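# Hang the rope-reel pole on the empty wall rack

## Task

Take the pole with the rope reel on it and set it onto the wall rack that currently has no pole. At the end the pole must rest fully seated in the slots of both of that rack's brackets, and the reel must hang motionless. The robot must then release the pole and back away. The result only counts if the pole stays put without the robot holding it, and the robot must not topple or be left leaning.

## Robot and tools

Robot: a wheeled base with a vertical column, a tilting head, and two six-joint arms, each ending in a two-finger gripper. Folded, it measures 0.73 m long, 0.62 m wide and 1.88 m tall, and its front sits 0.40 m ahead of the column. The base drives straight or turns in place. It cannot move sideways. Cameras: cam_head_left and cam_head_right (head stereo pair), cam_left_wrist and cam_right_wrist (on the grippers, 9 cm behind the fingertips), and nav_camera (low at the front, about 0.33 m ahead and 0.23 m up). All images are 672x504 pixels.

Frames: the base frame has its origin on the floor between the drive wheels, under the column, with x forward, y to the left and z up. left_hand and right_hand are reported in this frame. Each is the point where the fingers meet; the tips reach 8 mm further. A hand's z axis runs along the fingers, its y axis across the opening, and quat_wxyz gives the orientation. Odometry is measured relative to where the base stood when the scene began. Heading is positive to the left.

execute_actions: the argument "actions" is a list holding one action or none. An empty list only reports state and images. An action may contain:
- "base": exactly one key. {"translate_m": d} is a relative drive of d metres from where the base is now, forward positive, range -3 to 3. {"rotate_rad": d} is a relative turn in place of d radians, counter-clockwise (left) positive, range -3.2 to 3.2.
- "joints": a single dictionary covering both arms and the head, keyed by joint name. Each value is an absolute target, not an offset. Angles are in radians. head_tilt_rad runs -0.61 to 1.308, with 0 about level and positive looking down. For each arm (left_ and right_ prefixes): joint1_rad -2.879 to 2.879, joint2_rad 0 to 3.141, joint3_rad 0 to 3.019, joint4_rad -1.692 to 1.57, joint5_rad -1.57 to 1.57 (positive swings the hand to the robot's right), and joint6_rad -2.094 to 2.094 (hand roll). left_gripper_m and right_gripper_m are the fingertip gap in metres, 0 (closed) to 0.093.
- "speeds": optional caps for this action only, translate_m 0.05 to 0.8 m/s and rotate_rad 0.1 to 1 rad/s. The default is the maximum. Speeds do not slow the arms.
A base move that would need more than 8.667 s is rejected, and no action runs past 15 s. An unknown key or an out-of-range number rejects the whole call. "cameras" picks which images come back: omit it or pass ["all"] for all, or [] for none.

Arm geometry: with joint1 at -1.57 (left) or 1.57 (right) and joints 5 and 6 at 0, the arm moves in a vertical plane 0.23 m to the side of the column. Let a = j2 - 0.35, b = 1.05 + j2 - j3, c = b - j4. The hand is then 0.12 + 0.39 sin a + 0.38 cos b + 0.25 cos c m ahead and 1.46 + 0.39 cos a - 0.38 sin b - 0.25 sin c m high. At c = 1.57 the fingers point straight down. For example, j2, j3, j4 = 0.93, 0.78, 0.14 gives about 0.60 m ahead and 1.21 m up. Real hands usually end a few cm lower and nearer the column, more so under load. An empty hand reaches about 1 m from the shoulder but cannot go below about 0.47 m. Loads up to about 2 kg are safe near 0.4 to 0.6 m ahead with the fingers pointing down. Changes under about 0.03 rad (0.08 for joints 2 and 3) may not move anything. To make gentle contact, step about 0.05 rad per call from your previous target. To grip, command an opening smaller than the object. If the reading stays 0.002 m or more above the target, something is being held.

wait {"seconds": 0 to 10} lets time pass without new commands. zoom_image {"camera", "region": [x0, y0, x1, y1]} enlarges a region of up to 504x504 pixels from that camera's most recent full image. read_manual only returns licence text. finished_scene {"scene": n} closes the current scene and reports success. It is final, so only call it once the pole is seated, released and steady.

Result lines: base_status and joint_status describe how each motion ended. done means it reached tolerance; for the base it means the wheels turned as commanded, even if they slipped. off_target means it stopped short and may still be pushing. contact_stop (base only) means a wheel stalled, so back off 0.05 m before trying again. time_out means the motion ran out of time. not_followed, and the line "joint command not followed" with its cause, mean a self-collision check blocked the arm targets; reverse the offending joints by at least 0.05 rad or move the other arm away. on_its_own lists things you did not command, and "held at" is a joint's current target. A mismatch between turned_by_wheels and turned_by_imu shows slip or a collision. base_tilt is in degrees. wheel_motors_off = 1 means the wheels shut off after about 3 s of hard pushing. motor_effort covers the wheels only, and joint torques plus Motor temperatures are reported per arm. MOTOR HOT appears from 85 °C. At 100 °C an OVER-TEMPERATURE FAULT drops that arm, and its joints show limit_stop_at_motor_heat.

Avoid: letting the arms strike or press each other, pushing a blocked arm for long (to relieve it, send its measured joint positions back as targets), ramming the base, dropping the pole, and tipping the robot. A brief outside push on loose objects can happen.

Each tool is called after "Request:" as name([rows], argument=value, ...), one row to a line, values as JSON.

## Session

Request:
execute_actions([
  {"joints":{"head_tilt_rad":0.4}},
])

Scene clock: 0.83 s.
Joint torques (N m, as the arm reports them, + toward a larger angle): left_arm=[-0.98 -8.5  -1.35 -1.43 -0.07 -0.1 ] | right_arm=[ 1.6  -7.13 -0.42 -1.84 -0.05 -0.05]
Motor temperatures (°C, as the motors report them): left_arm=[22 23 22 24 21 25] | right_arm=[24 23 21 22 21 22]
base_odometry: x=+0.000 y=+0.000 heading=+0.000 (m, m, rad; odometry frame)
turned_by_wheels: +0.000 (rad since the last result)
turned_by_imu: +0.000 (rad since the last result)
base_tilt: forward=-0.4 right=+0.4 (deg)
base_status: not commanded
joint_positions: head_tilt_rad=+0.419 left_joint1_rad=-1.549 left_joint2_rad=+0.899 left_joint3_rad=+0.427 left_joint4_rad=-0.952 left_joint5_rad=+0.032 left_joint6_rad=-0.047 left_gripper_m=+0.094 right_joint1_rad=+1.584 right_joint2_rad=+0.868 right_joint3_rad=+0.411 right_joint4_rad=-0.984 right_joint5_rad=-0.024 right_joint6_rad=+0.036 right_gripper_m=+0.094
joint_status: all done
wheel_motors_off: 0
motor_effort: left_wheel=+1(1) right_wheel=+5(5) (%)
left_hand: x=+0.1532 y=+0.2238 z=+1.2495 quat_wxyz=(+0.435, +0.037, -0.900, -0.002) (m; base frame)
right_hand: x=+0.1460 y=-0.2185 z=+1.2594 quat_wxyz=(+0.443, -0.016, -0.896, -0.007) (m; base frame)
pictures: cam_head_left, cam_head_right, cam_left_wrist, cam_right_wrist, nav_camera
camera_calibration (this result's frames):
cam_head_left: T_world_to_cam=[[0.0321162, -0.999449, -0.00838071, 0.0412151], [-0.350506, -0.00340982, -0.936554, 1.44712], [0.93601, 0.033016, -0.350423, 0.41694], [0, 0, 0, 1]] pos_world=[0.115642, 0.0323611, 1.50176]
cam_head_right: T_world_to_cam=[[0.0172706, -0.999746, -0.0144801, -0.0092701], [-0.339061, 0.00776807, -0.940732, 1.45336], [0.940606, 0.0211566, -0.338841, 0.397499], [0, 0, 0, 1]] pos_world=[0.119048, -0.0289673, 1.50178]
cam_left_wrist: T_world_to_cam=[[0.0755961, -0.995848, -0.050706, 0.271559], [-0.0479401, -0.0544225, 0.997367, -1.22], [-0.995985, -0.0729662, -0.0518552, 0.359308], [0, 0, 0, 1]] pos_world=[0.278849, 0.230253, 1.24919]
cam_right_wrist: T_world_to_cam=[[-0.0236466, -0.999508, 0.0205995, -0.243682], [-0.0252377, 0.0211955, 0.999457, -1.24691], [-0.999402, 0.0231138, -0.0257265, 0.306636], [0, 0, 0, 1]] pos_world=[0.269221, -0.224221, 1.25914]
Images, in order (width x height): cam_head_left 672x504, cam_head_right 672x504, cam_left_wrist 672x504, cam_right_wrist 672x504, nav_camera 672x504.

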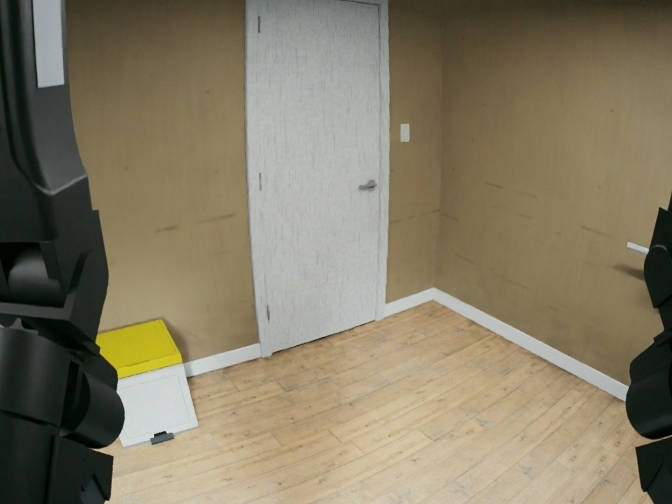

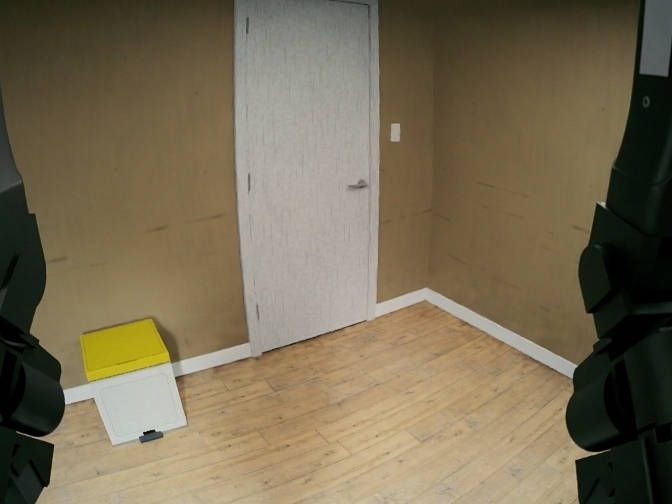

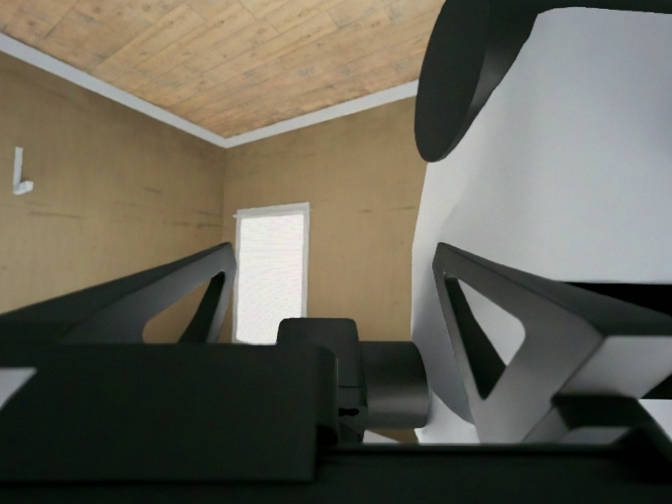

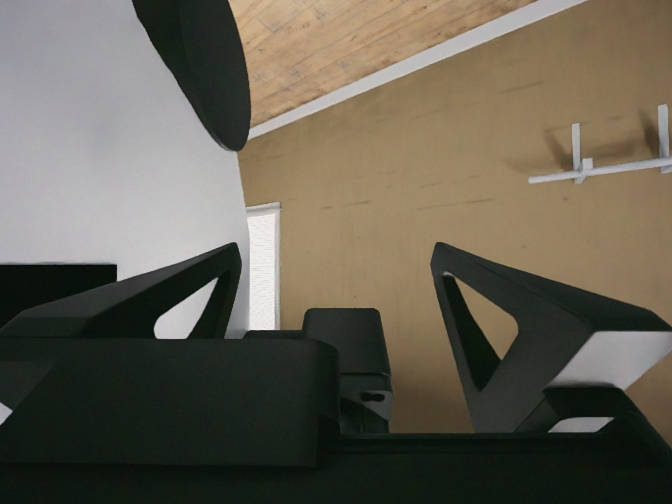

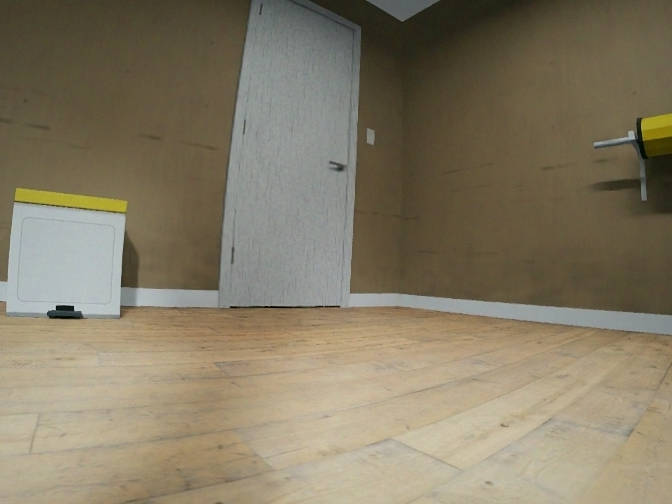

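Request:
execute_actions([
  {"base":{"rotate_rad":-0.95}},
], cameras=["cam_head_left","cam_left_wrist","cam_right_wrist"])

Scene clock: 4.57 s.
Joint torques (N m, as the arm reports them, + toward a larger angle): left_arm=[-1.03 -8.39 -1.4  -1.42 -0.06 -0.1 ] | right_arm=[ 1.6  -7.05 -0.45 -1.84 -0.04 -0.05]
Motor temperatures (°C, as the motors report them): left_arm=[22 23 22 24 21 25] | right_arm=[24 23 21 22 21 22]
base_odometry: x=+0.000 y=+0.000 heading=-0.949 (m, m, rad; odometry frame)
turned_by_wheels: -0.949 (rad since the last result)
turned_by_imu: -0.943 (rad since the last result)
base_tilt: forward=-0.4 right=+0.3 (deg)
base_status: done
joint_positions: head_tilt_rad=+0.419 left_joint1_rad=-1.549 left_joint2_rad=+0.899 left_joint3_rad=+0.427 left_joint4_rad=-0.952 left_joint5_rad=+0.032 left_joint6_rad=-0.047 left_gripper_m=+0.094 right_joint1_rad=+1.584 right_joint2_rad=+0.868 right_joint3_rad=+0.411 right_joint4_rad=-0.984 right_joint5_rad=-0.024 right_joint6_rad=+0.036 right_gripper_m=+0.094
joint_status: not commanded
wheel_motors_off: 0
motor_effort: left_wheel=+2(33) right_wheel=-3(55) (%)
left_hand: x=+0.1532 y=+0.2238 z=+1.2495 quat_wxyz=(+0.435, +0.037, -0.900, -0.002) (m; base frame)
right_hand: x=+0.1460 y=-0.2185 z=+1.2594 quat_wxyz=(+0.443, -0.016, -0.896, -0.007) (m; base frame)
pictures: cam_head_left, cam_left_wrist, cam_right_wrist
camera_calibration (this result's frames):
cam_head_left: T_world_to_cam=[[0.0321173, -0.999449, -0.0083763, 0.0412083], [-0.350378, -0.00340982, -0.936602, 1.44719], [0.936058, 0.033016, -0.350294, 0.41674], [0, 0, 0, 1]] pos_world=[0.115647, 0.0323611, 1.50177]
cam_left_wrist: T_world_to_cam=[[0.0755961, -0.995848, -0.050706, 0.271559], [-0.0479401, -0.0544225, 0.997367, -1.22], [-0.995985, -0.0729662, -0.0518552, 0.359308], [0, 0, 0, 1]] pos_world=[0.278849, 0.230253, 1.24919]
cam_right_wrist: T_world_to_cam=[[-0.0236466, -0.999508, 0.0205995, -0.243682], [-0.0252377, 0.0211955, 0.999457, -1.24691], [-0.999402, 0.0231138, -0.0257265, 0.306636], [0, 0, 0, 1]] pos_world=[0.269221, -0.224221, 1.25914]
Images, in order (width x height): cam_head_left 672x504, cam_left_wrist 672x504, cam_right_wrist 672x504.

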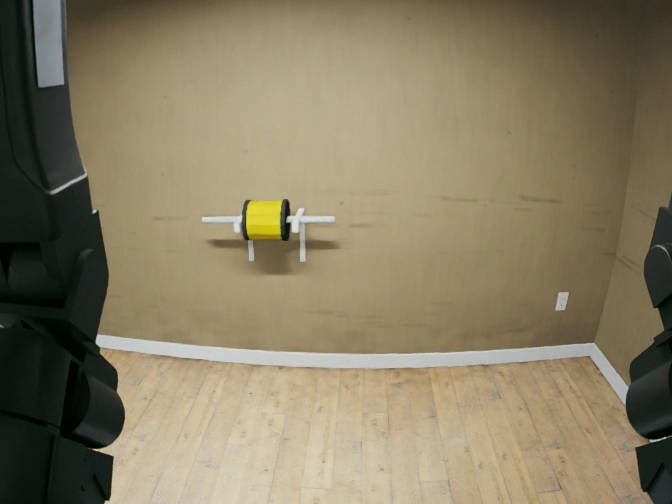

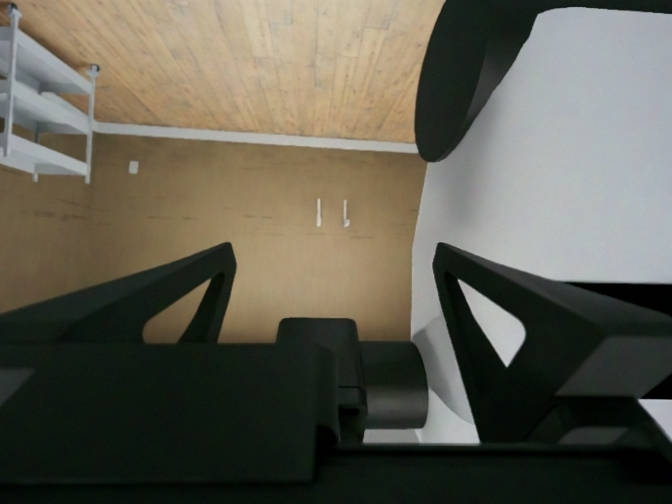

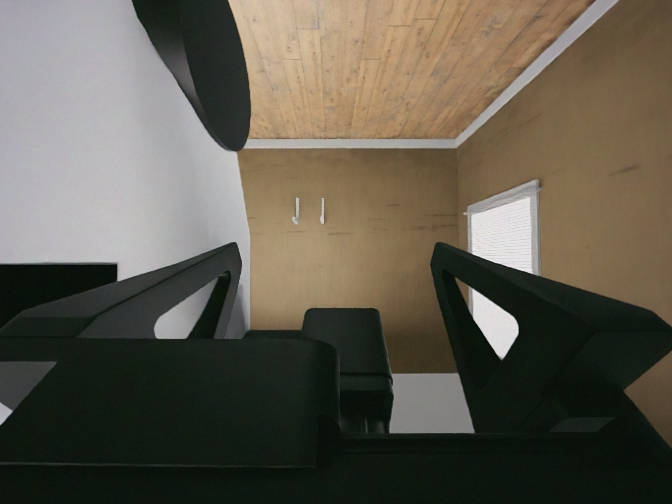

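Request:
execute_actions([
  {"base":{"rotate_rad":0.33},"joints":{"left_joint1_rad":-1.57,"left_joint2_rad":1.47,"left_joint3_rad":0.95,"left_joint4_rad":0.02,"left_joint5_rad":0,"left_joint6_rad":-1.57,"right_joint1_rad":1.57,"right_joint2_rad":1.47,"right_joint3_rad":0.95,"right_joint4_rad":0.02,"right_joint5_rad":0,"right_joint6_rad":1.57,"head_tilt_rad":0.8}},
], cameras=[])

Request:
execute_actions([
  {"base":{"translate_m":1.3}},
], cameras=[])

Request:
execute_actions([
  {"base":{"rotate_rad":-0.36}},
], cameras=["cam_head_left","cam_left_wrist","cam_right_wrist"])

Scene clock: 12.13 s.
Joint torques (N m, as the arm reports them, + toward a larger angle): left_arm=[ -1.26 -15.67  -0.05   0.48  -0.26  -0.17] | right_arm=[  1.3  -14.32   0.27   0.58   0.1    0.06]
Motor temperatures (°C, as the motors report them): left_arm=[22 23 22 24 21 25] | right_arm=[24 23 21 22 21 22]
base_odometry: x=+0.000 y=+0.000 heading=-0.620 (m, m, rad; odometry frame)
turned_by_wheels: +0.329 (rad since the last result)
turned_by_imu: +0.330 (rad since the last result)
base_tilt: forward=-0.4 right=+0.4 (deg)
base_status: done
joint_positions: head_tilt_rad=+0.802 left_joint1_rad=-1.567 left_joint2_rad=+1.472 left_joint3_rad=+0.950 left_joint4_rad=+0.010 left_joint5_rad=+0.003 left_joint6_rad=-1.563 left_gripper_m=+0.094 right_joint1_rad=+1.572 right_joint2_rad=+1.466 right_joint3_rad=+0.954 right_joint4_rad=+0.012 right_joint5_rad=+0.000 right_joint6_rad=+1.558 right_gripper_m=+0.094
joint_status: all done
wheel_motors_off: 0
motor_effort: left_wheel=-2(29) right_wheel=+2(33) (%)
left_hand: x=+0.4742 y=+0.2261 z=+0.9938 quat_wxyz=(-0.004, +0.705, -0.709, +0.004) (m; base frame)
right_hand: x=+0.4808 y=-0.2245 z=+0.9962 quat_wxyz=(-0.008, -0.702, -0.712, -0.009) (m; base frame)
pictures: none
No camera images: the call's "cameras" was empty. Leave "cameras" out to get every camera's image.

Scene clock: 15.77 s.
Joint torques (N m, as the arm reports them, + toward a larger angle): left_arm=[ -1.12 -15.67  -0.21   0.4   -0.23  -0.18] | right_arm=[  1.23 -14.29   0.45   0.56   0.1    0.07]
Motor temperatures (°C, as the motors report them): left_arm=[22 23 22 24 22 25] | right_arm=[24 24 21 22 21 22]
base_odometry: x=+1.058 y=-0.756 heading=-0.621 (m, m, rad; odometry frame)
turned_by_wheels: -0.001 (rad since the last result)
turned_by_imu: -0.005 (rad since the last result)
base_tilt: forward=-0.4 right=+0.4 (deg)
base_status: done
joint_positions: head_tilt_rad=+0.803 left_joint1_rad=-1.567 left_joint2_rad=+1.472 left_joint3_rad=+0.952 left_joint4_rad=+0.012 left_joint5_rad=+0.003 left_joint6_rad=-1.563 left_gripper_m=+0.094 right_joint1_rad=+1.572 right_joint2_rad=+1.466 right_joint3_rad=+0.952 right_joint4_rad=+0.012 right_joint5_rad=+0.000 right_joint6_rad=+1.558 right_gripper_m=+0.094
joint_status: not commanded
wheel_motors_off: 0
motor_effort: left_wheel=-1(40) right_wheel=+2(81) (%)
left_hand: x=+0.4759 y=+0.2261 z=+0.9938 quat_wxyz=(-0.005, +0.705, -0.709, +0.005) (m; base frame)
right_hand: x=+0.4793 y=-0.2245 z=+0.9962 quat_wxyz=(-0.007, -0.702, -0.712, -0.008) (m; base frame)
pictures: none
No camera images: the call's "cameras" was empty. Leave "cameras" out to get every camera's image.

Scene clock: 17.47 s.
Joint torques (N m, as the arm reports them, + toward a larger angle): left_arm=[ -1.07 -15.75  -0.27   0.42  -0.23  -0.19] | right_arm=[  1.26 -13.85   0.33   0.55   0.09   0.07]
Motor temperatures (°C, as the motors report them): left_arm=[22 23 22 24 22 25] | right_arm=[24 24 21 22 21 22]
base_odometry: x=+1.058 y=-0.756 heading=-0.980 (m, m, rad; odometry frame)
turned_by_wheels: -0.359 (rad since the last result)
turned_by_imu: -0.354 (rad since the last result)
base_tilt: forward=-0.4 right=+0.3 (deg)
base_status: done
joint_positions: head_tilt_rad=+0.803 left_joint1_rad=-1.569 left_joint2_rad=+1.472 left_joint3_rad=+0.952 left_joint4_rad=+0.012 left_joint5_rad=+0.003 left_joint6_rad=-1.563 left_gripper_m=+0.094 right_joint1_rad=+1.570 right_joint2_rad=+1.466 right_joint3_rad=+0.952 right_joint4_rad=+0.012 right_joint5_rad=+0.000 right_joint6_rad=+1.558 right_gripper_m=+0.094
joint_status: not commanded
wheel_motors_off: 0
motor_effort: left_wheel=+0(38) right_wheel=-3(65) (%)
left_hand: x=+0.4759 y=+0.2252 z=+0.9938 quat_wxyz=(-0.005, +0.705, -0.709, +0.006) (m; base frame)
right_hand: x=+0.4793 y=-0.2257 z=+0.9962 quat_wxyz=(-0.008, -0.703, -0.711, -0.008) (m; base frame)
pictures: cam_head_left, cam_left_wrist, cam_right_wrist
camera_calibration (this result's frames):
cam_head_left: T_world_to_cam=[[0.0266443, -0.999449, -0.0197931, 0.0590637], [-0.675592, -0.00340982, -0.737268, 1.15648], [0.736794, 0.033016, -0.675311, 0.927229], [0, 0, 0, 1]] pos_world=[0.096556, 0.0323611, 1.47997]
cam_left_wrist: T_world_to_cam=[[0.999834, 0.012127, 0.0135813, -0.495118], [0.00196636, -0.81347, 0.581603, -0.38898], [0.0181011, -0.58148, -0.813359, 1.05632], [0, 0, 0, 1]] pos_world=[0.47668, 0.303807, 1.09212]
cam_right_wrist: T_world_to_cam=[[-0.99999, -0.00384047, -0.00230838, 0.477942], [-0.00446427, 0.809651, 0.586895, -0.396347], [-0.00038497, 0.586899, -0.80966, 1.06248], [0, 0, 0, 1]] pos_world=[0.476577, -0.30083, 1.09396]
Images, in order (width x height): cam_head_left 672x504, cam_left_wrist 672x504, cam_right_wrist 672x504.

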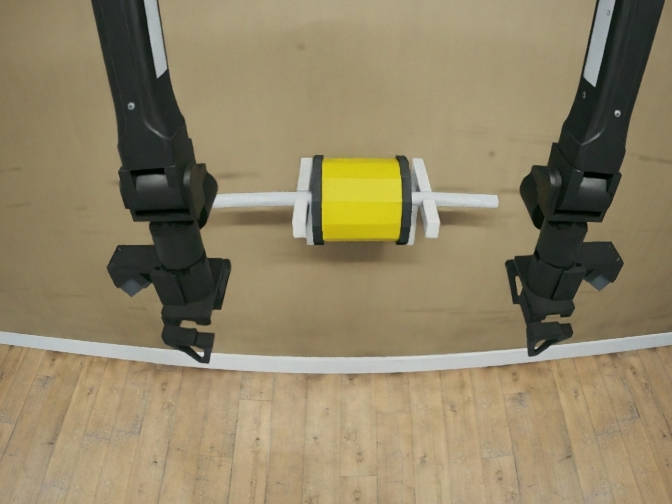

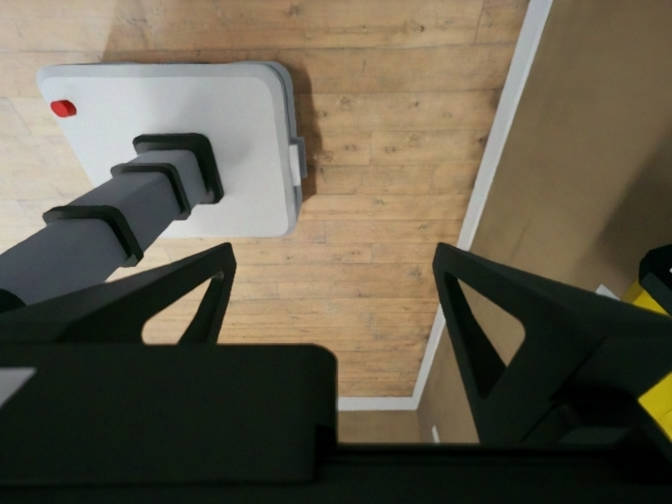

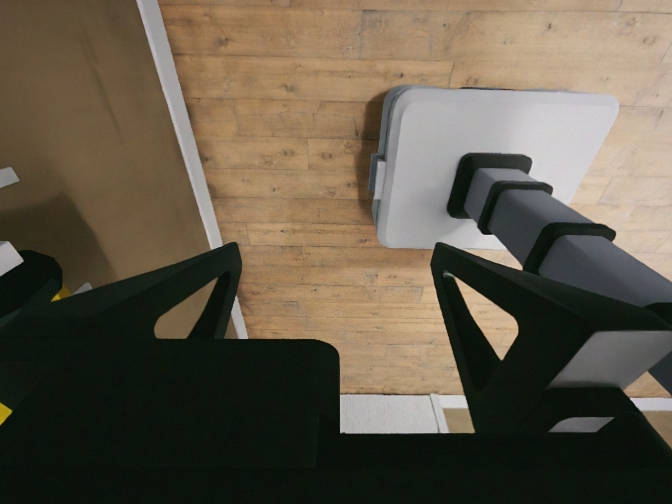

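About 2.5 cm closer and 2 cm higher than before.

Request:
execute_actions([
  {"base":{"translate_m":0.40},"joints":{"head_tilt_rad":1.1}},
], cameras=[])

Request:
execute_actions([
  {"joints":{"left_joint2_rad":1.77,"left_joint3_rad":1.25,"right_joint2_rad":1.77,"right_joint3_rad":1.25}},
], cameras=["cam_head_left","cam_left_wrist","cam_right_wrist"])

Scene clock: 22.47 s.
Joint torques (N m, as the arm reports them, + toward a larger angle): left_arm=[ -1.16 -15.7   -0.28   0.44  -0.24  -0.18] | right_arm=[  1.4  -14.43   0.44   0.49   0.09   0.06]
Motor temperatures (°C, as the motors report them): left_arm=[22 24 22 24 22 25] | right_arm=[24 24 21 22 21 22]
base_odometry: x=+1.281 y=-1.088 heading=-0.981 (m, m, rad; odometry frame)
turned_by_wheels: +0.000 (rad since the last result)
turned_by_imu: +0.000 (rad since the last result)
base_tilt: forward=-0.4 right=+0.4 (deg)
base_status: done
joint_positions: head_tilt_rad=+1.099 left_joint1_rad=-1.569 left_joint2_rad=+1.472 left_joint3_rad=+0.952 left_joint4_rad=+0.012 left_joint5_rad=+0.003 left_joint6_rad=-1.563 left_gripper_m=+0.094 right_joint1_rad=+1.570 right_joint2_rad=+1.466 right_joint3_rad=+0.952 right_joint4_rad=+0.012 right_joint5_rad=+0.000 right_joint6_rad=+1.558 right_gripper_m=+0.094
joint_status: all done
wheel_motors_off: 0
motor_effort: left_wheel=-1(55) right_wheel=+1(64) (%)
left_hand: x=+0.4761 y=+0.2252 z=+0.9940 quat_wxyz=(-0.005, +0.705, -0.709, +0.006) (m; base frame)
right_hand: x=+0.4793 y=-0.2257 z=+0.9962 quat_wxyz=(-0.008, -0.703, -0.711, -0.008) (m; base frame)
pictures: none
No camera images: the call's "cameras" was empty. Leave "cameras" out to get every camera's image.

Scene clock: 23.53 s.
Joint torques (N m, as the arm reports them, + toward a larger angle): left_arm=[ -1.24 -17.48   0.     0.3   -0.24  -0.19] | right_arm=[  1.39 -17.02   0.6    0.43   0.09   0.07]
Motor temperatures (°C, as the motors report them): left_arm=[22 24 22 24 22 25] | right_arm=[24 24 21 22 21 22]
base_odometry: x=+1.281 y=-1.088 heading=-0.981 (m, m, rad; odometry frame)
turned_by_wheels: +0.000 (rad since the last result)
turned_by_imu: +0.000 (rad since the last result)
base_tilt: forward=-0.4 right=+0.4 (deg)
base_status: not commanded
joint_positions: head_tilt_rad=+1.099 left_joint1_rad=-1.569 left_joint2_rad=+1.781 left_joint3_rad=+1.247 left_joint4_rad=+0.015 left_joint5_rad=+0.003 left_joint6_rad=-1.563 left_gripper_m=+0.094 right_joint1_rad=+1.570 right_joint2_rad=+1.779 right_joint3_rad=+1.247 right_joint4_rad=+0.015 right_joint5_rad=+0.000 right_joint6_rad=+1.558 right_gripper_m=+0.094
joint_status: all done
wheel_motors_off: 0
motor_effort: left_wheel=-2(2) right_wheel=+1(2) (%)
left_hand: x=+0.5021 y=+0.2255 z=+0.8806 quat_wxyz=(-0.001, +0.705, -0.709, +0.002) (m; base frame)
right_hand: x=+0.5034 y=-0.2257 z=+0.8815 quat_wxyz=(-0.002, -0.703, -0.711, -0.002) (m; base frame)
pictures: cam_head_left, cam_left_wrist, cam_right_wrist
camera_calibration (this result's frames):
cam_head_left: T_world_to_cam=[[0.0196873, -0.999449, -0.0267226, 0.070083], [-0.86174, -0.00340982, -0.507339, 0.811693], [0.506968, 0.033016, -0.861332, 1.22519], [0, 0, 0, 1]] pos_world=[0.0769547, 0.0323611, 1.46897]
cam_left_wrist: T_world_to_cam=[[0.999921, 0.012145, 0.0032825, -0.510719], [0.00797117, -0.813464, 0.58156, -0.325998], [0.00973324, -0.581488, -0.813497, 0.968232], [0, 0, 0, 1]] pos_world=[0.503853, 0.304031, 0.978917]
cam_right_wrist: T_world_to_cam=[[-0.999904, -0.00383369, 0.0133316, 0.48796], [0.00472076, 0.809649, 0.586896, -0.333468], [-0.0130439, 0.586902, -0.809553, 0.975884], [0, 0, 0, 1]] pos_world=[0.502217, -0.300886, 0.979236]
Images, in order (width x height): cam_head_left 672x504, cam_left_wrist 672x504, cam_right_wrist 672x504.

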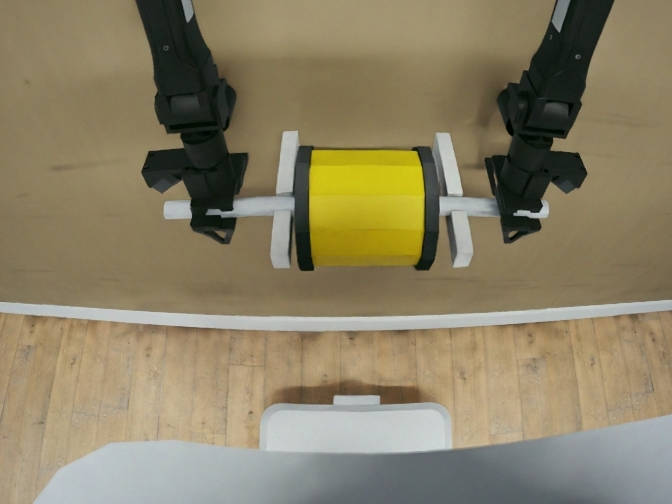

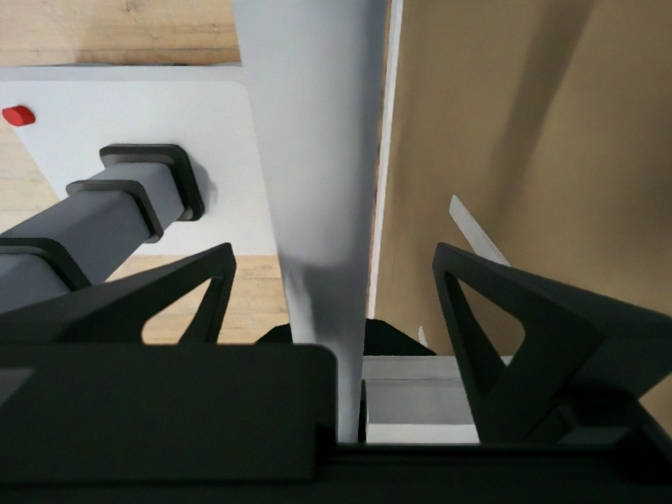

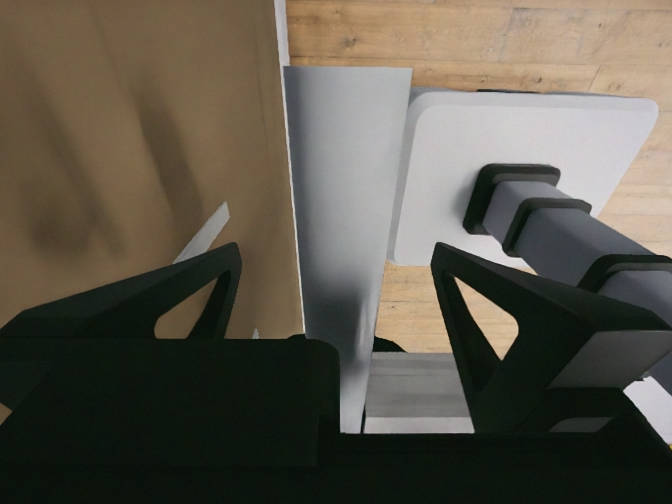

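Request:
execute_actions([
  {"joints":{"left_gripper_m":0,"right_gripper_m":0}},
], cameras=[])

Request:
execute_actions([
  {"joints":{"left_joint2_rad":1.55,"left_joint3_rad":1.05,"right_joint2_rad":1.55,"right_joint3_rad":1.05}},
], cameras=["cam_head_left"])

Request:
execute_actions([
  {"base":{"translate_m":-0.4},"speeds":{"translate_m":0.4}},
], cameras=[])

Request:
execute_actions([
  {"base":{"rotate_rad":-2.92},"speeds":{"rotate_rad":0.7},"joints":{"head_tilt_rad":0.7}},
], cameras=["cam_head_left"])

Request:
execute_actions([
  {"base":{"translate_m":1.9}},
], cameras=[])

Request:
execute_actions([
  {"base":{"rotate_rad":-0.235},"speeds":{"rotate_rad":0.5}},
], cameras=["cam_head_left","cam_head_right"])

Scene clock: 31.67 s.
Joint torques (N m, as the arm reports them, + toward a larger angle): left_arm=[ -1.11 -17.61   0.16   0.3   -0.22  -0.01] | right_arm=[  1.35 -16.66   0.69   0.44   0.08  -0.01]
Motor temperatures (°C, as the motors report them): left_arm=[22 24 22 24 22 25] | right_arm=[24 24 21 22 21 22]
base_odometry: x=+1.281 y=-1.088 heading=-0.981 (m, m, rad; odometry frame)
turned_by_wheels: +0.000 (rad since the last result)
turned_by_imu: +0.001 (rad since the last result)
base_tilt: forward=-0.4 right=+0.4 (deg)
base_status: not commanded
joint_positions: head_tilt_rad=+1.099 left_joint1_rad=-1.569 left_joint2_rad=+1.781 left_joint3_rad=+1.245 left_joint4_rad=+0.014 left_joint5_rad=+0.003 left_joint6_rad=-1.580 left_gripper_m=+0.027 right_joint1_rad=+1.570 right_joint2_rad=+1.779 right_joint3_rad=+1.246 right_joint4_rad=+0.014 right_joint5_rad=+0.000 right_joint6_rad=+1.566 right_gripper_m=+0.027
joint_status: left_gripper_m off_target (ended at +0.027, target +0.000); right_gripper_m off_target (ended at +0.027, target +0.000)
wheel_motors_off: 0
motor_effort: left_wheel=-1(1) right_wheel=+1(2) (%)
left_hand: x=+0.5010 y=+0.2255 z=+0.8806 quat_wxyz=(-0.001, +0.711, -0.704, +0.001) (m; base frame)
right_hand: x=+0.5029 y=-0.2258 z=+0.8815 quat_wxyz=(-0.002, -0.706, -0.709, -0.002) (m; base frame)
pictures: none
No camera images: the call's "cameras" was empty. Leave "cameras" out to get every camera's image.

Scene clock: 32.83 s.
Joint torques (N m, as the arm reports them, + toward a larger angle): left_arm=[ -1.09 -18.25  -0.28   0.03  -0.21  -0.01] | right_arm=[  1.42 -16.68   0.24  -0.03   0.11  -0.03]
Motor temperatures (°C, as the motors report them): left_arm=[22 24 22 24 22 25] | right_arm=[24 24 21 22 21 22]
base_odometry: x=+1.281 y=-1.088 heading=-0.981 (m, m, rad; odometry frame)
turned_by_wheels: +0.000 (rad since the last result)
turned_by_imu: +0.000 (rad since the last result)
base_tilt: forward=-0.4 right=+0.3 (deg)
base_status: not commanded
joint_positions: head_tilt_rad=+1.099 left_joint1_rad=-1.569 left_joint2_rad=+1.582 left_joint3_rad=+1.050 left_joint4_rad=+0.023 left_joint5_rad=+0.002 left_joint6_rad=-1.579 left_gripper_m=+0.027 right_joint1_rad=+1.570 right_joint2_rad=+1.581 right_joint3_rad=+1.050 right_joint4_rad=+0.024 right_joint5_rad=-0.001 right_joint6_rad=+1.569 right_gripper_m=+0.027
joint_status: all done
wheel_motors_off: 0
motor_effort: left_wheel=-2(4) right_wheel=+2(3) (%)
left_hand: x=+0.4880 y=+0.2255 z=+0.9550 quat_wxyz=(-0.005, +0.710, -0.704, +0.006) (m; base frame)
right_hand: x=+0.4888 y=-0.2256 z=+0.9554 quat_wxyz=(-0.006, -0.706, -0.708, -0.006) (m; base frame)
pictures: cam_head_left
camera_calibration (this result's frames):
cam_head_left: T_world_to_cam=[[0.0196873, -0.999449, -0.0267226, 0.070083], [-0.86174, -0.00340982, -0.507339, 0.811693], [0.506968, 0.033016, -0.861332, 1.22519], [0, 0, 0, 1]] pos_world=[0.0769547, 0.0323611, 1.46897]
Images, in order (width x height): cam_head_left 672x504.

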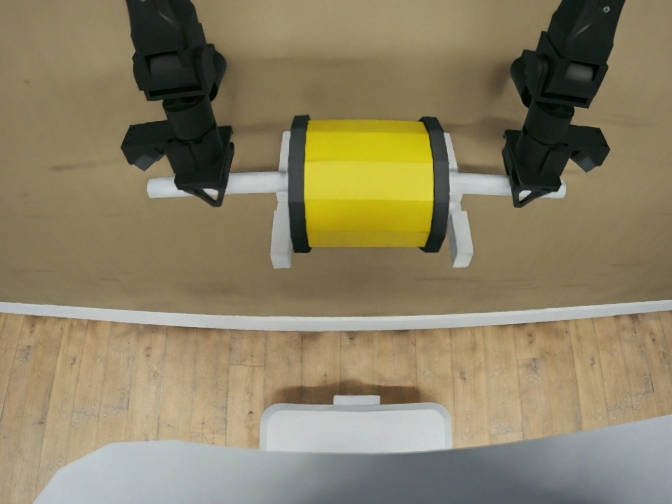

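Scene clock: 35.30 s.
Joint torques (N m, as the arm reports them, + toward a larger angle): left_arm=[ -1.1  -18.87  -0.07   0.01  -0.21   0.  ] | right_arm=[  1.36 -18.49   0.61   0.     0.11  -0.04]
Motor temperatures (°C, as the motors report them): left_arm=[22 24 22 24 22 25] | right_arm=[24 25 21 22 21 22]
base_odometry: x=+1.058 y=-0.756 heading=-0.981 (m, m, rad; odometry frame)
turned_by_wheels: -0.001 (rad since the last result)
turned_by_imu: +0.002 (rad since the last result)
base_tilt: forward=-0.3 right=+0.3 (deg)
base_status: done
joint_positions: head_tilt_rad=+1.100 left_joint1_rad=-1.569 left_joint2_rad=+1.583 left_joint3_rad=+1.049 left_joint4_rad=+0.023 left_joint5_rad=+0.002 left_joint6_rad=-1.579 left_gripper_m=+0.027 right_joint1_rad=+1.570 right_joint2_rad=+1.581 right_joint3_rad=+1.048 right_joint4_rad=+0.024 right_joint5_rad=-0.001 right_joint6_rad=+1.569 right_gripper_m=+0.027
joint_status: not commanded
wheel_motors_off: 0
motor_effort: left_wheel=-2(39) right_wheel=-1(43) (%)
left_hand: x=+0.4862 y=+0.2255 z=+0.9545 quat_wxyz=(-0.004, +0.710, -0.704, +0.004) (m; base frame)
right_hand: x=+0.4872 y=-0.2256 z=+0.9553 quat_wxyz=(-0.005, -0.706, -0.708, -0.005) (m; base frame)
pictures: none
No camera images: the call's "cameras" was empty. Leave "cameras" out to get every camera's image.

Scene clock: 40.70 s.
Joint torques (N m, as the arm reports them, + toward a larger angle): left_arm=[ -1.22 -18.71  -0.19   0.01  -0.18  -0.03] | right_arm=[  1.43 -17.63   0.43  -0.01   0.08  -0.03]
Motor temperatures (°C, as the motors report them): left_arm=[22 24 22 24 22 25] | right_arm=[24 25 21 22 21 22]
base_odometry: x=+1.058 y=-0.756 heading=+2.383 (m, m, rad; odometry frame)
turned_by_wheels: -2.919 (rad since the last result)
turned_by_imu: -2.902 (rad since the last result)
base_tilt: forward=-0.3 right=+0.4 (deg)
base_status: done
joint_positions: head_tilt_rad=+0.717 left_joint1_rad=-1.571 left_joint2_rad=+1.583 left_joint3_rad=+1.049 left_joint4_rad=+0.023 left_joint5_rad=+0.001 left_joint6_rad=-1.579 left_gripper_m=+0.027 right_joint1_rad=+1.570 right_joint2_rad=+1.581 right_joint3_rad=+1.050 right_joint4_rad=+0.024 right_joint5_rad=+0.000 right_joint6_rad=+1.569 right_gripper_m=+0.027
joint_status: all done
wheel_motors_off: 0
motor_effort: left_wheel=+1(50) right_wheel=-4(45) (%)
left_hand: x=+0.4867 y=+0.2244 z=+0.9545 quat_wxyz=(-0.004, +0.710, -0.704, +0.005) (m; base frame)
right_hand: x=+0.4881 y=-0.2263 z=+0.9553 quat_wxyz=(-0.006, -0.707, -0.708, -0.005) (m; base frame)
pictures: cam_head_left
camera_calibration (this result's frames):
cam_head_left: T_world_to_cam=[[0.0282428, -0.999449, -0.0174364, 0.0553546], [-0.609912, -0.00340982, -0.792462, 1.23819], [0.791966, 0.033016, -0.609672, 0.823386], [0, 0, 0, 1]] pos_world=[0.10153, 0.0323611, 1.48418]
Images, in order (width x height): cam_head_left 672x504.

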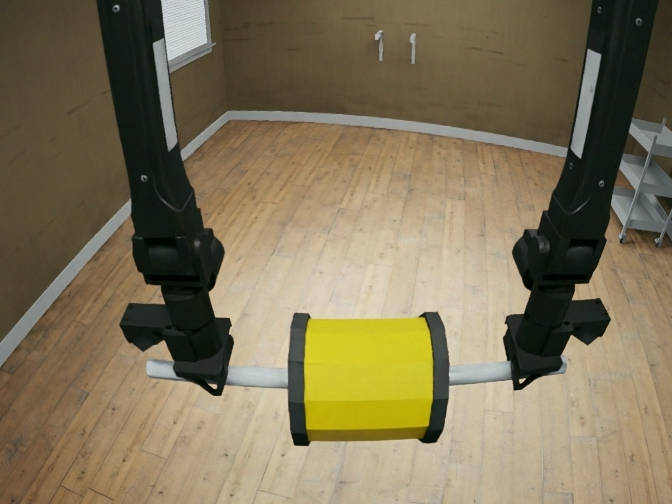

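Scene clock: 45.03 s.
Joint torques (N m, as the arm reports them, + toward a larger angle): left_arm=[ -1.16 -19.02  -0.72   0.03  -0.18  -0.01] | right_arm=[  1.44 -17.67   0.21   0.02   0.08  -0.04]
Motor temperatures (°C, as the motors report them): left_arm=[22 25 22 24 22 25] | right_arm=[24 25 21 22 21 22]
base_odometry: x=-0.320 y=+0.552 heading=+2.382 (m, m, rad; odometry frame)
turned_by_wheels: +0.000 (rad since the last result)
turned_by_imu: -0.005 (rad since the last result)
base_tilt: forward=-0.4 right=+0.4 (deg)
base_status: done
joint_positions: head_tilt_rad=+0.716 left_joint1_rad=-1.571 left_joint2_rad=+1.583 left_joint3_rad=+1.055 left_joint4_rad=+0.023 left_joint5_rad=+0.001 left_joint6_rad=-1.579 left_gripper_m=+0.027 right_joint1_rad=+1.570 right_joint2_rad=+1.581 right_joint3_rad=+1.053 right_joint4_rad=+0.024 right_joint5_rad=+0.000 right_joint6_rad=+1.569 right_gripper_m=+0.027
joint_status: not commanded
wheel_motors_off: 0
motor_effort: left_wheel=-1(58) right_wheel=+0(71) (%)
left_hand: x=+0.4899 y=+0.2244 z=+0.9543 quat_wxyz=(-0.006, +0.710, -0.704, +0.007) (m; base frame)
right_hand: x=+0.4905 y=-0.2263 z=+0.9553 quat_wxyz=(-0.007, -0.706, -0.708, -0.007) (m; base frame)
pictures: none
No camera images: the call's "cameras" was empty. Leave "cameras" out to get every camera's image.

Scene clock: 46.43 s.
Joint torques (N m, as the arm reports them, + toward a larger angle): left_arm=[ -0.95 -18.91  -0.68   0.02  -0.17  -0.03] | right_arm=[  1.57 -17.04   0.21  -0.01   0.08  -0.04]
Motor temperatures (°C, as the motors report them): left_arm=[22 25 22 24 22 25] | right_arm=[24 25 21 22 21 22]
base_odometry: x=-0.320 y=+0.552 heading=+2.149 (m, m, rad; odometry frame)
turned_by_wheels: -0.234 (rad since the last result)
turned_by_imu: -0.229 (rad since the last result)
base_tilt: forward=-0.4 right=+0.4 (deg)
base_status: done
joint_positions: head_tilt_rad=+0.716 left_joint1_rad=-1.571 left_joint2_rad=+1.583 left_joint3_rad=+1.055 left_joint4_rad=+0.023 left_joint5_rad=+0.001 left_joint6_rad=-1.578 left_gripper_m=+0.027 right_joint1_rad=+1.569 right_joint2_rad=+1.581 right_joint3_rad=+1.053 right_joint4_rad=+0.024 right_joint5_rad=+0.000 right_joint6_rad=+1.569 right_gripper_m=+0.027
joint_status: not commanded
wheel_motors_off: 0
motor_effort: left_wheel=+0(47) right_wheel=-2(61) (%)
left_hand: x=+0.4899 y=+0.2240 z=+0.9543 quat_wxyz=(-0.006, +0.710, -0.705, +0.007) (m; base frame)
right_hand: x=+0.4905 y=-0.2267 z=+0.9553 quat_wxyz=(-0.008, -0.707, -0.707, -0.006) (m; base frame)
pictures: cam_head_left, cam_head_right
camera_calibration (this result's frames):
cam_head_left: T_world_to_cam=[[0.0282562, -0.999449, -0.0174148, 0.0553206], [-0.609305, -0.00340982, -0.792929, 1.23888], [0.792432, 0.033016, -0.609065, 0.822429], [0, 0, 0, 1]] pos_world=[0.101573, 0.0323611, 1.48422]
cam_head_right: T_world_to_cam=[[0.0122754, -0.999746, -0.0189013, -0.00221164], [-0.599584, 0.00776807, -0.800274, 1.25008], [0.800218, 0.0211566, -0.599336, 0.805681], [0, 0, 0, 1]] pos_world=[0.104834, -0.0289673, 1.48324]
Images, in order (width x height): cam_head_left 672x504, cam_head_right 672x504.

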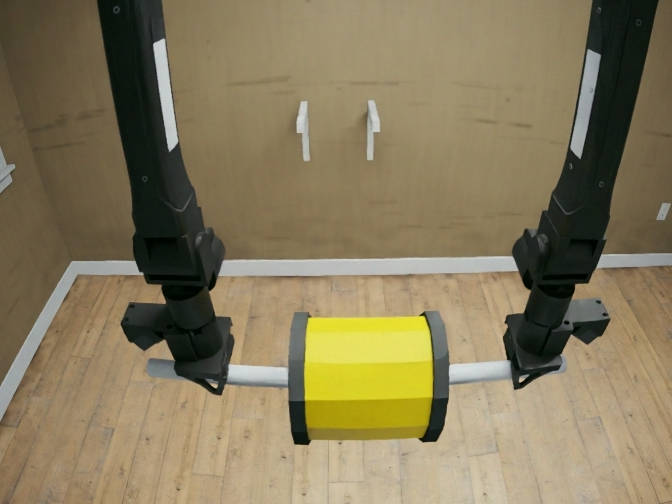

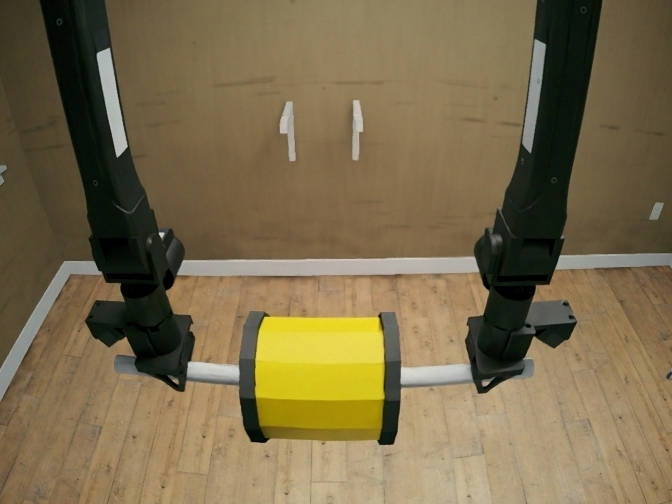

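Request:
execute_actions([
  {"base":{"rotate_rad":0.07}},
], cameras=[])

Request:
execute_actions([
  {"base":{"translate_m":0.8},"joints":{"head_tilt_rad":0.9}},
], cameras=[])

Request:
execute_actions([
  {"base":{"rotate_rad":-0.045}},
], cameras=["cam_head_left","cam_head_right"])

Scene clock: 54.90 s.
Joint torques (N m, as the arm reports them, + toward a larger angle): left_arm=[ -0.92 -18.42  -0.51  -0.01  -0.16  -0.02] | right_arm=[  0.8  -17.35   0.2   -0.07   0.03  -0.05]
Motor temperatures (°C, as the motors report them): left_arm=[22 25 22 24 22 25] | right_arm=[24 25 21 22 21 22]
base_odometry: x=-0.320 y=+0.552 heading=+2.217 (m, m, rad; odometry frame)
turned_by_wheels: +0.069 (rad since the last result)
turned_by_imu: +0.070 (rad since the last result)
base_tilt: forward=-0.4 right=+0.4 (deg)
base_status: done
joint_positions: head_tilt_rad=+0.716 left_joint1_rad=-1.567 left_joint2_rad=+1.583 left_joint3_rad=+1.053 left_joint4_rad=+0.023 left_joint5_rad=+0.001 left_joint6_rad=-1.578 left_gripper_m=+0.027 right_joint1_rad=+1.573 right_joint2_rad=+1.581 right_joint3_rad=+1.052 right_joint4_rad=+0.024 right_joint5_rad=+0.001 right_joint6_rad=+1.570 right_gripper_m=+0.027
joint_status: not commanded
wheel_motors_off: 0
motor_effort: left_wheel=+0(16) right_wheel=+1(62) (%)
left_hand: x=+0.4889 y=+0.2266 z=+0.9543 quat_wxyz=(-0.007, +0.710, -0.704, +0.005) (m; base frame)
right_hand: x=+0.4898 y=-0.2243 z=+0.9553 quat_wxyz=(-0.006, -0.706, -0.708, -0.007) (m; base frame)
pictures: none
No camera images: the call's "cameras" was empty. Leave "cameras" out to get every camera's image.

Scene clock: 57.83 s.
Joint torques (N m, as the arm reports them, + toward a larger angle): left_arm=[ -1.21 -18.89  -0.57   0.04  -0.17  -0.03] | right_arm=[  1.17 -17.75   0.14   0.01   0.02  -0.04]
Motor temperatures (°C, as the motors report them): left_arm=[22 25 22 24 22 25] | right_arm=[24 25 21 22 21 22]
base_odometry: x=-0.802 y=+1.191 heading=+2.216 (m, m, rad; odometry frame)
turned_by_wheels: -0.001 (rad since the last result)
turned_by_imu: -0.003 (rad since the last result)
base_tilt: forward=-0.4 right=+0.4 (deg)
base_status: done
joint_positions: head_tilt_rad=+0.902 left_joint1_rad=-1.568 left_joint2_rad=+1.583 left_joint3_rad=+1.054 left_joint4_rad=+0.023 left_joint5_rad=+0.001 left_joint6_rad=-1.578 left_gripper_m=+0.027 right_joint1_rad=+1.573 right_joint2_rad=+1.581 right_joint3_rad=+1.054 right_joint4_rad=+0.024 right_joint5_rad=+0.001 right_joint6_rad=+1.570 right_gripper_m=+0.027
joint_status: all done
wheel_motors_off: 0
motor_effort: left_wheel=-2(49) right_wheel=+2(85) (%)
left_hand: x=+0.4896 y=+0.2264 z=+0.9543 quat_wxyz=(-0.007, +0.710, -0.704, +0.006) (m; base frame)
right_hand: x=+0.4906 y=-0.2243 z=+0.9551 quat_wxyz=(-0.007, -0.706, -0.708, -0.007) (m; base frame)
pictures: none
No camera images: the call's "cameras" was empty. Leave "cameras" out to get every camera's image.

Scene clock: 58.80 s.
Joint torques (N m, as the arm reports them, + toward a larger angle): left_arm=[ -0.74 -19.07  -0.6   -0.04  -0.13  -0.02] | right_arm=[  1.49 -18.04   0.28  -0.01   0.13  -0.04]
Motor temperatures (°C, as the motors report them): left_arm=[22 25 22 24 22 25] | right_arm=[24 25 21 22 21 22]
base_odometry: x=-0.802 y=+1.191 heading=+2.173 (m, m, rad; odometry frame)
turned_by_wheels: -0.043 (rad since the last result)
turned_by_imu: -0.043 (rad since the last result)
base_tilt: forward=-0.4 right=+0.3 (deg)
base_status: done
joint_positions: head_tilt_rad=+0.902 left_joint1_rad=-1.571 left_joint2_rad=+1.583 left_joint3_rad=+1.054 left_joint4_rad=+0.023 left_joint5_rad=+0.001 left_joint6_rad=-1.578 left_gripper_m=+0.027 right_joint1_rad=+1.569 right_joint2_rad=+1.581 right_joint3_rad=+1.053 right_joint4_rad=+0.024 right_joint5_rad=+0.000 right_joint6_rad=+1.570 right_gripper_m=+0.027
joint_status: not commanded
wheel_motors_off: 0
motor_effort: left_wheel=+1(39) right_wheel=-1(54) (%)
left_hand: x=+0.4896 y=+0.2240 z=+0.9543 quat_wxyz=(-0.006, +0.710, -0.705, +0.007) (m; base frame)
right_hand: x=+0.4898 y=-0.2267 z=+0.9551 quat_wxyz=(-0.007, -0.707, -0.707, -0.006) (m; base frame)
pictures: cam_head_left, cam_head_right
camera_calibration (this result's frames):
cam_head_left: T_world_to_cam=[[0.0245578, -0.999449, -0.0223293, 0.0630739], [-0.745146, -0.00340982, -0.666892, 1.05158], [0.666449, 0.033016, -0.74482, 1.03779], [0, 0, 0, 1]] pos_world=[0.0903954, 0.0323611, 1.47566]
cam_head_right: T_world_to_cam=[[0.00857716, -0.999746, -0.0208417, 0.0009615], [-0.736948, 0.00776807, -0.675905, 1.06542], [0.675895, 0.0211566, -0.736694, 1.02343], [0, 0, 0, 1]] pos_world=[0.0934197, -0.0289673, 1.4741]
Images, in order (width x height): cam_head_left 672x504, cam_head_right 672x504.

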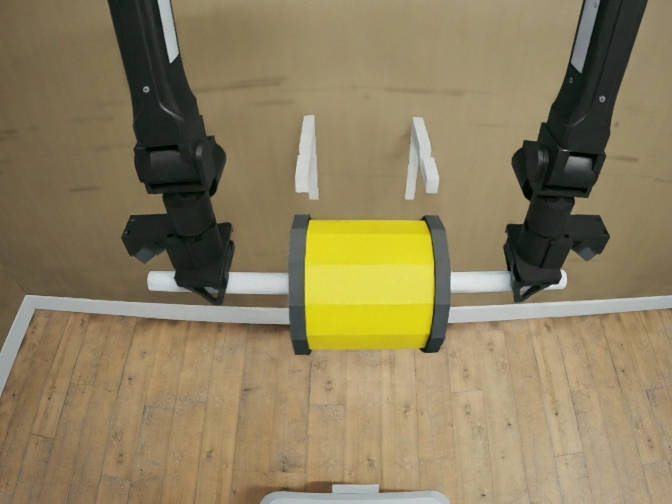

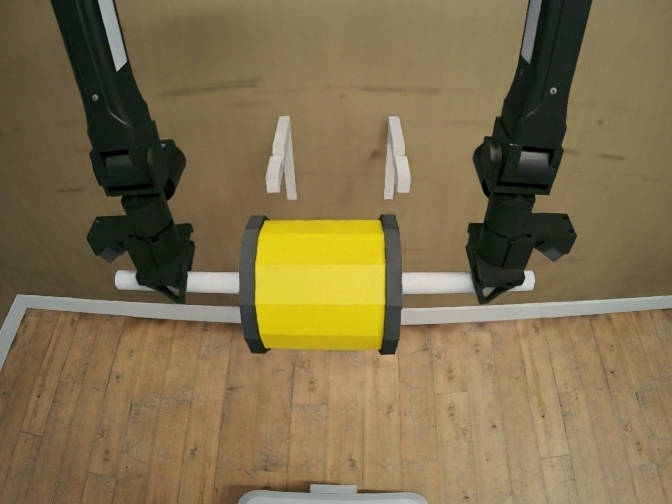

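Request:
execute_actions([
  {"base":{"translate_m":0.37},"speeds":{"translate_m":0.2},"joints":{"head_tilt_rad":1.1,"left_joint1_rad":-1.58,"right_joint1_rad":1.56}},
], cameras=["cam_head_left","cam_head_right"])

Scene clock: 64.80 s.
Joint torques (N m, as the arm reports them, + toward a larger angle): left_arm=[ -1.54 -18.64  -0.69   0.07  -0.16  -0.03] | right_arm=[  0.71 -17.45   0.22  -0.02   0.11  -0.05]
Motor temperatures (°C, as the motors report them): left_arm=[22 25 22 24 22 25] | right_arm=[24 25 21 22 21 22]
base_odometry: x=-1.011 y=+1.496 heading=+2.173 (m, m, rad; odometry frame)
turned_by_wheels: -0.001 (rad since the last result)
turned_by_imu: +0.000 (rad since the last result)
base_tilt: forward=-0.4 right=+0.4 (deg)
base_status: done
joint_positions: head_tilt_rad=+1.099 left_joint1_rad=-1.573 left_joint2_rad=+1.585 left_joint3_rad=+1.056 left_joint4_rad=+0.023 left_joint5_rad=+0.001 left_joint6_rad=-1.578 left_gripper_m=+0.027 right_joint1_rad=+1.567 right_joint2_rad=+1.581 right_joint3_rad=+1.052 right_joint4_rad=+0.024 right_joint5_rad=-0.001 right_joint6_rad=+1.570 right_gripper_m=+0.027
joint_status: all done
wheel_motors_off: 0
motor_effort: left_wheel=-1(33) right_wheel=+2(68) (%)
left_hand: x=+0.4898 y=+0.2230 z=+0.9539 quat_wxyz=(-0.005, +0.709, -0.705, +0.007) (m; base frame)
right_hand: x=+0.4896 y=-0.2276 z=+0.9551 quat_wxyz=(-0.007, -0.707, -0.707, -0.006) (m; base frame)
pictures: cam_head_left, cam_head_right
camera_calibration (this result's frames):
cam_head_left: T_world_to_cam=[[0.0196973, -0.999449, -0.0267152, 0.0700712], [-0.86155, -0.00340982, -0.507661, 0.812179], [0.50729, 0.033016, -0.861143, 1.22489], [0, 0, 0, 1]] pos_world=[0.0769812, 0.0323611, 1.46898]
cam_head_right: T_world_to_cam=[[0.00431946, -0.999746, -0.0221198, 0.00314269], [-0.85528, 0.00776807, -0.518107, 0.828327], [0.518148, 0.0211566, -0.855029, 1.21355], [0, 0, 0, 1]] pos_world=[0.0796392, -0.0289673, 1.46685]
Images, in order (width x height): cam_head_left 672x504, cam_head_right 672x504.

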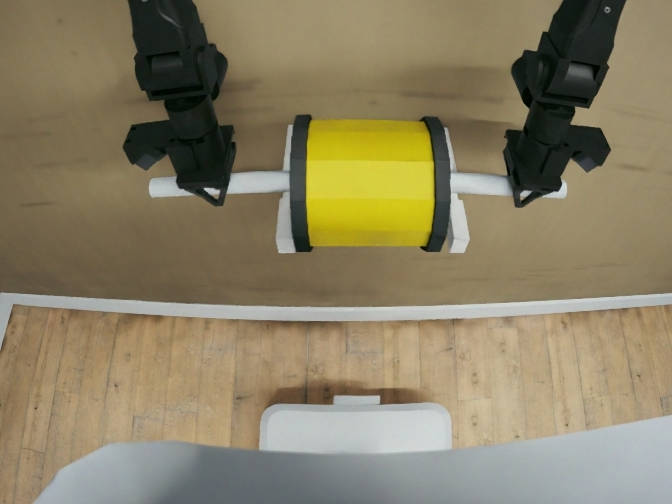

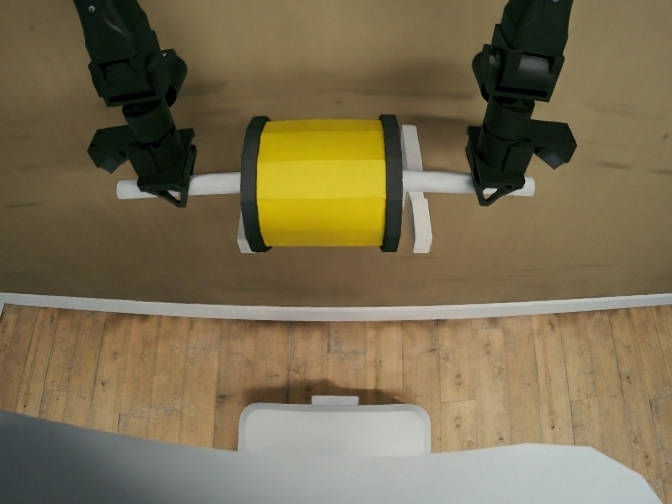

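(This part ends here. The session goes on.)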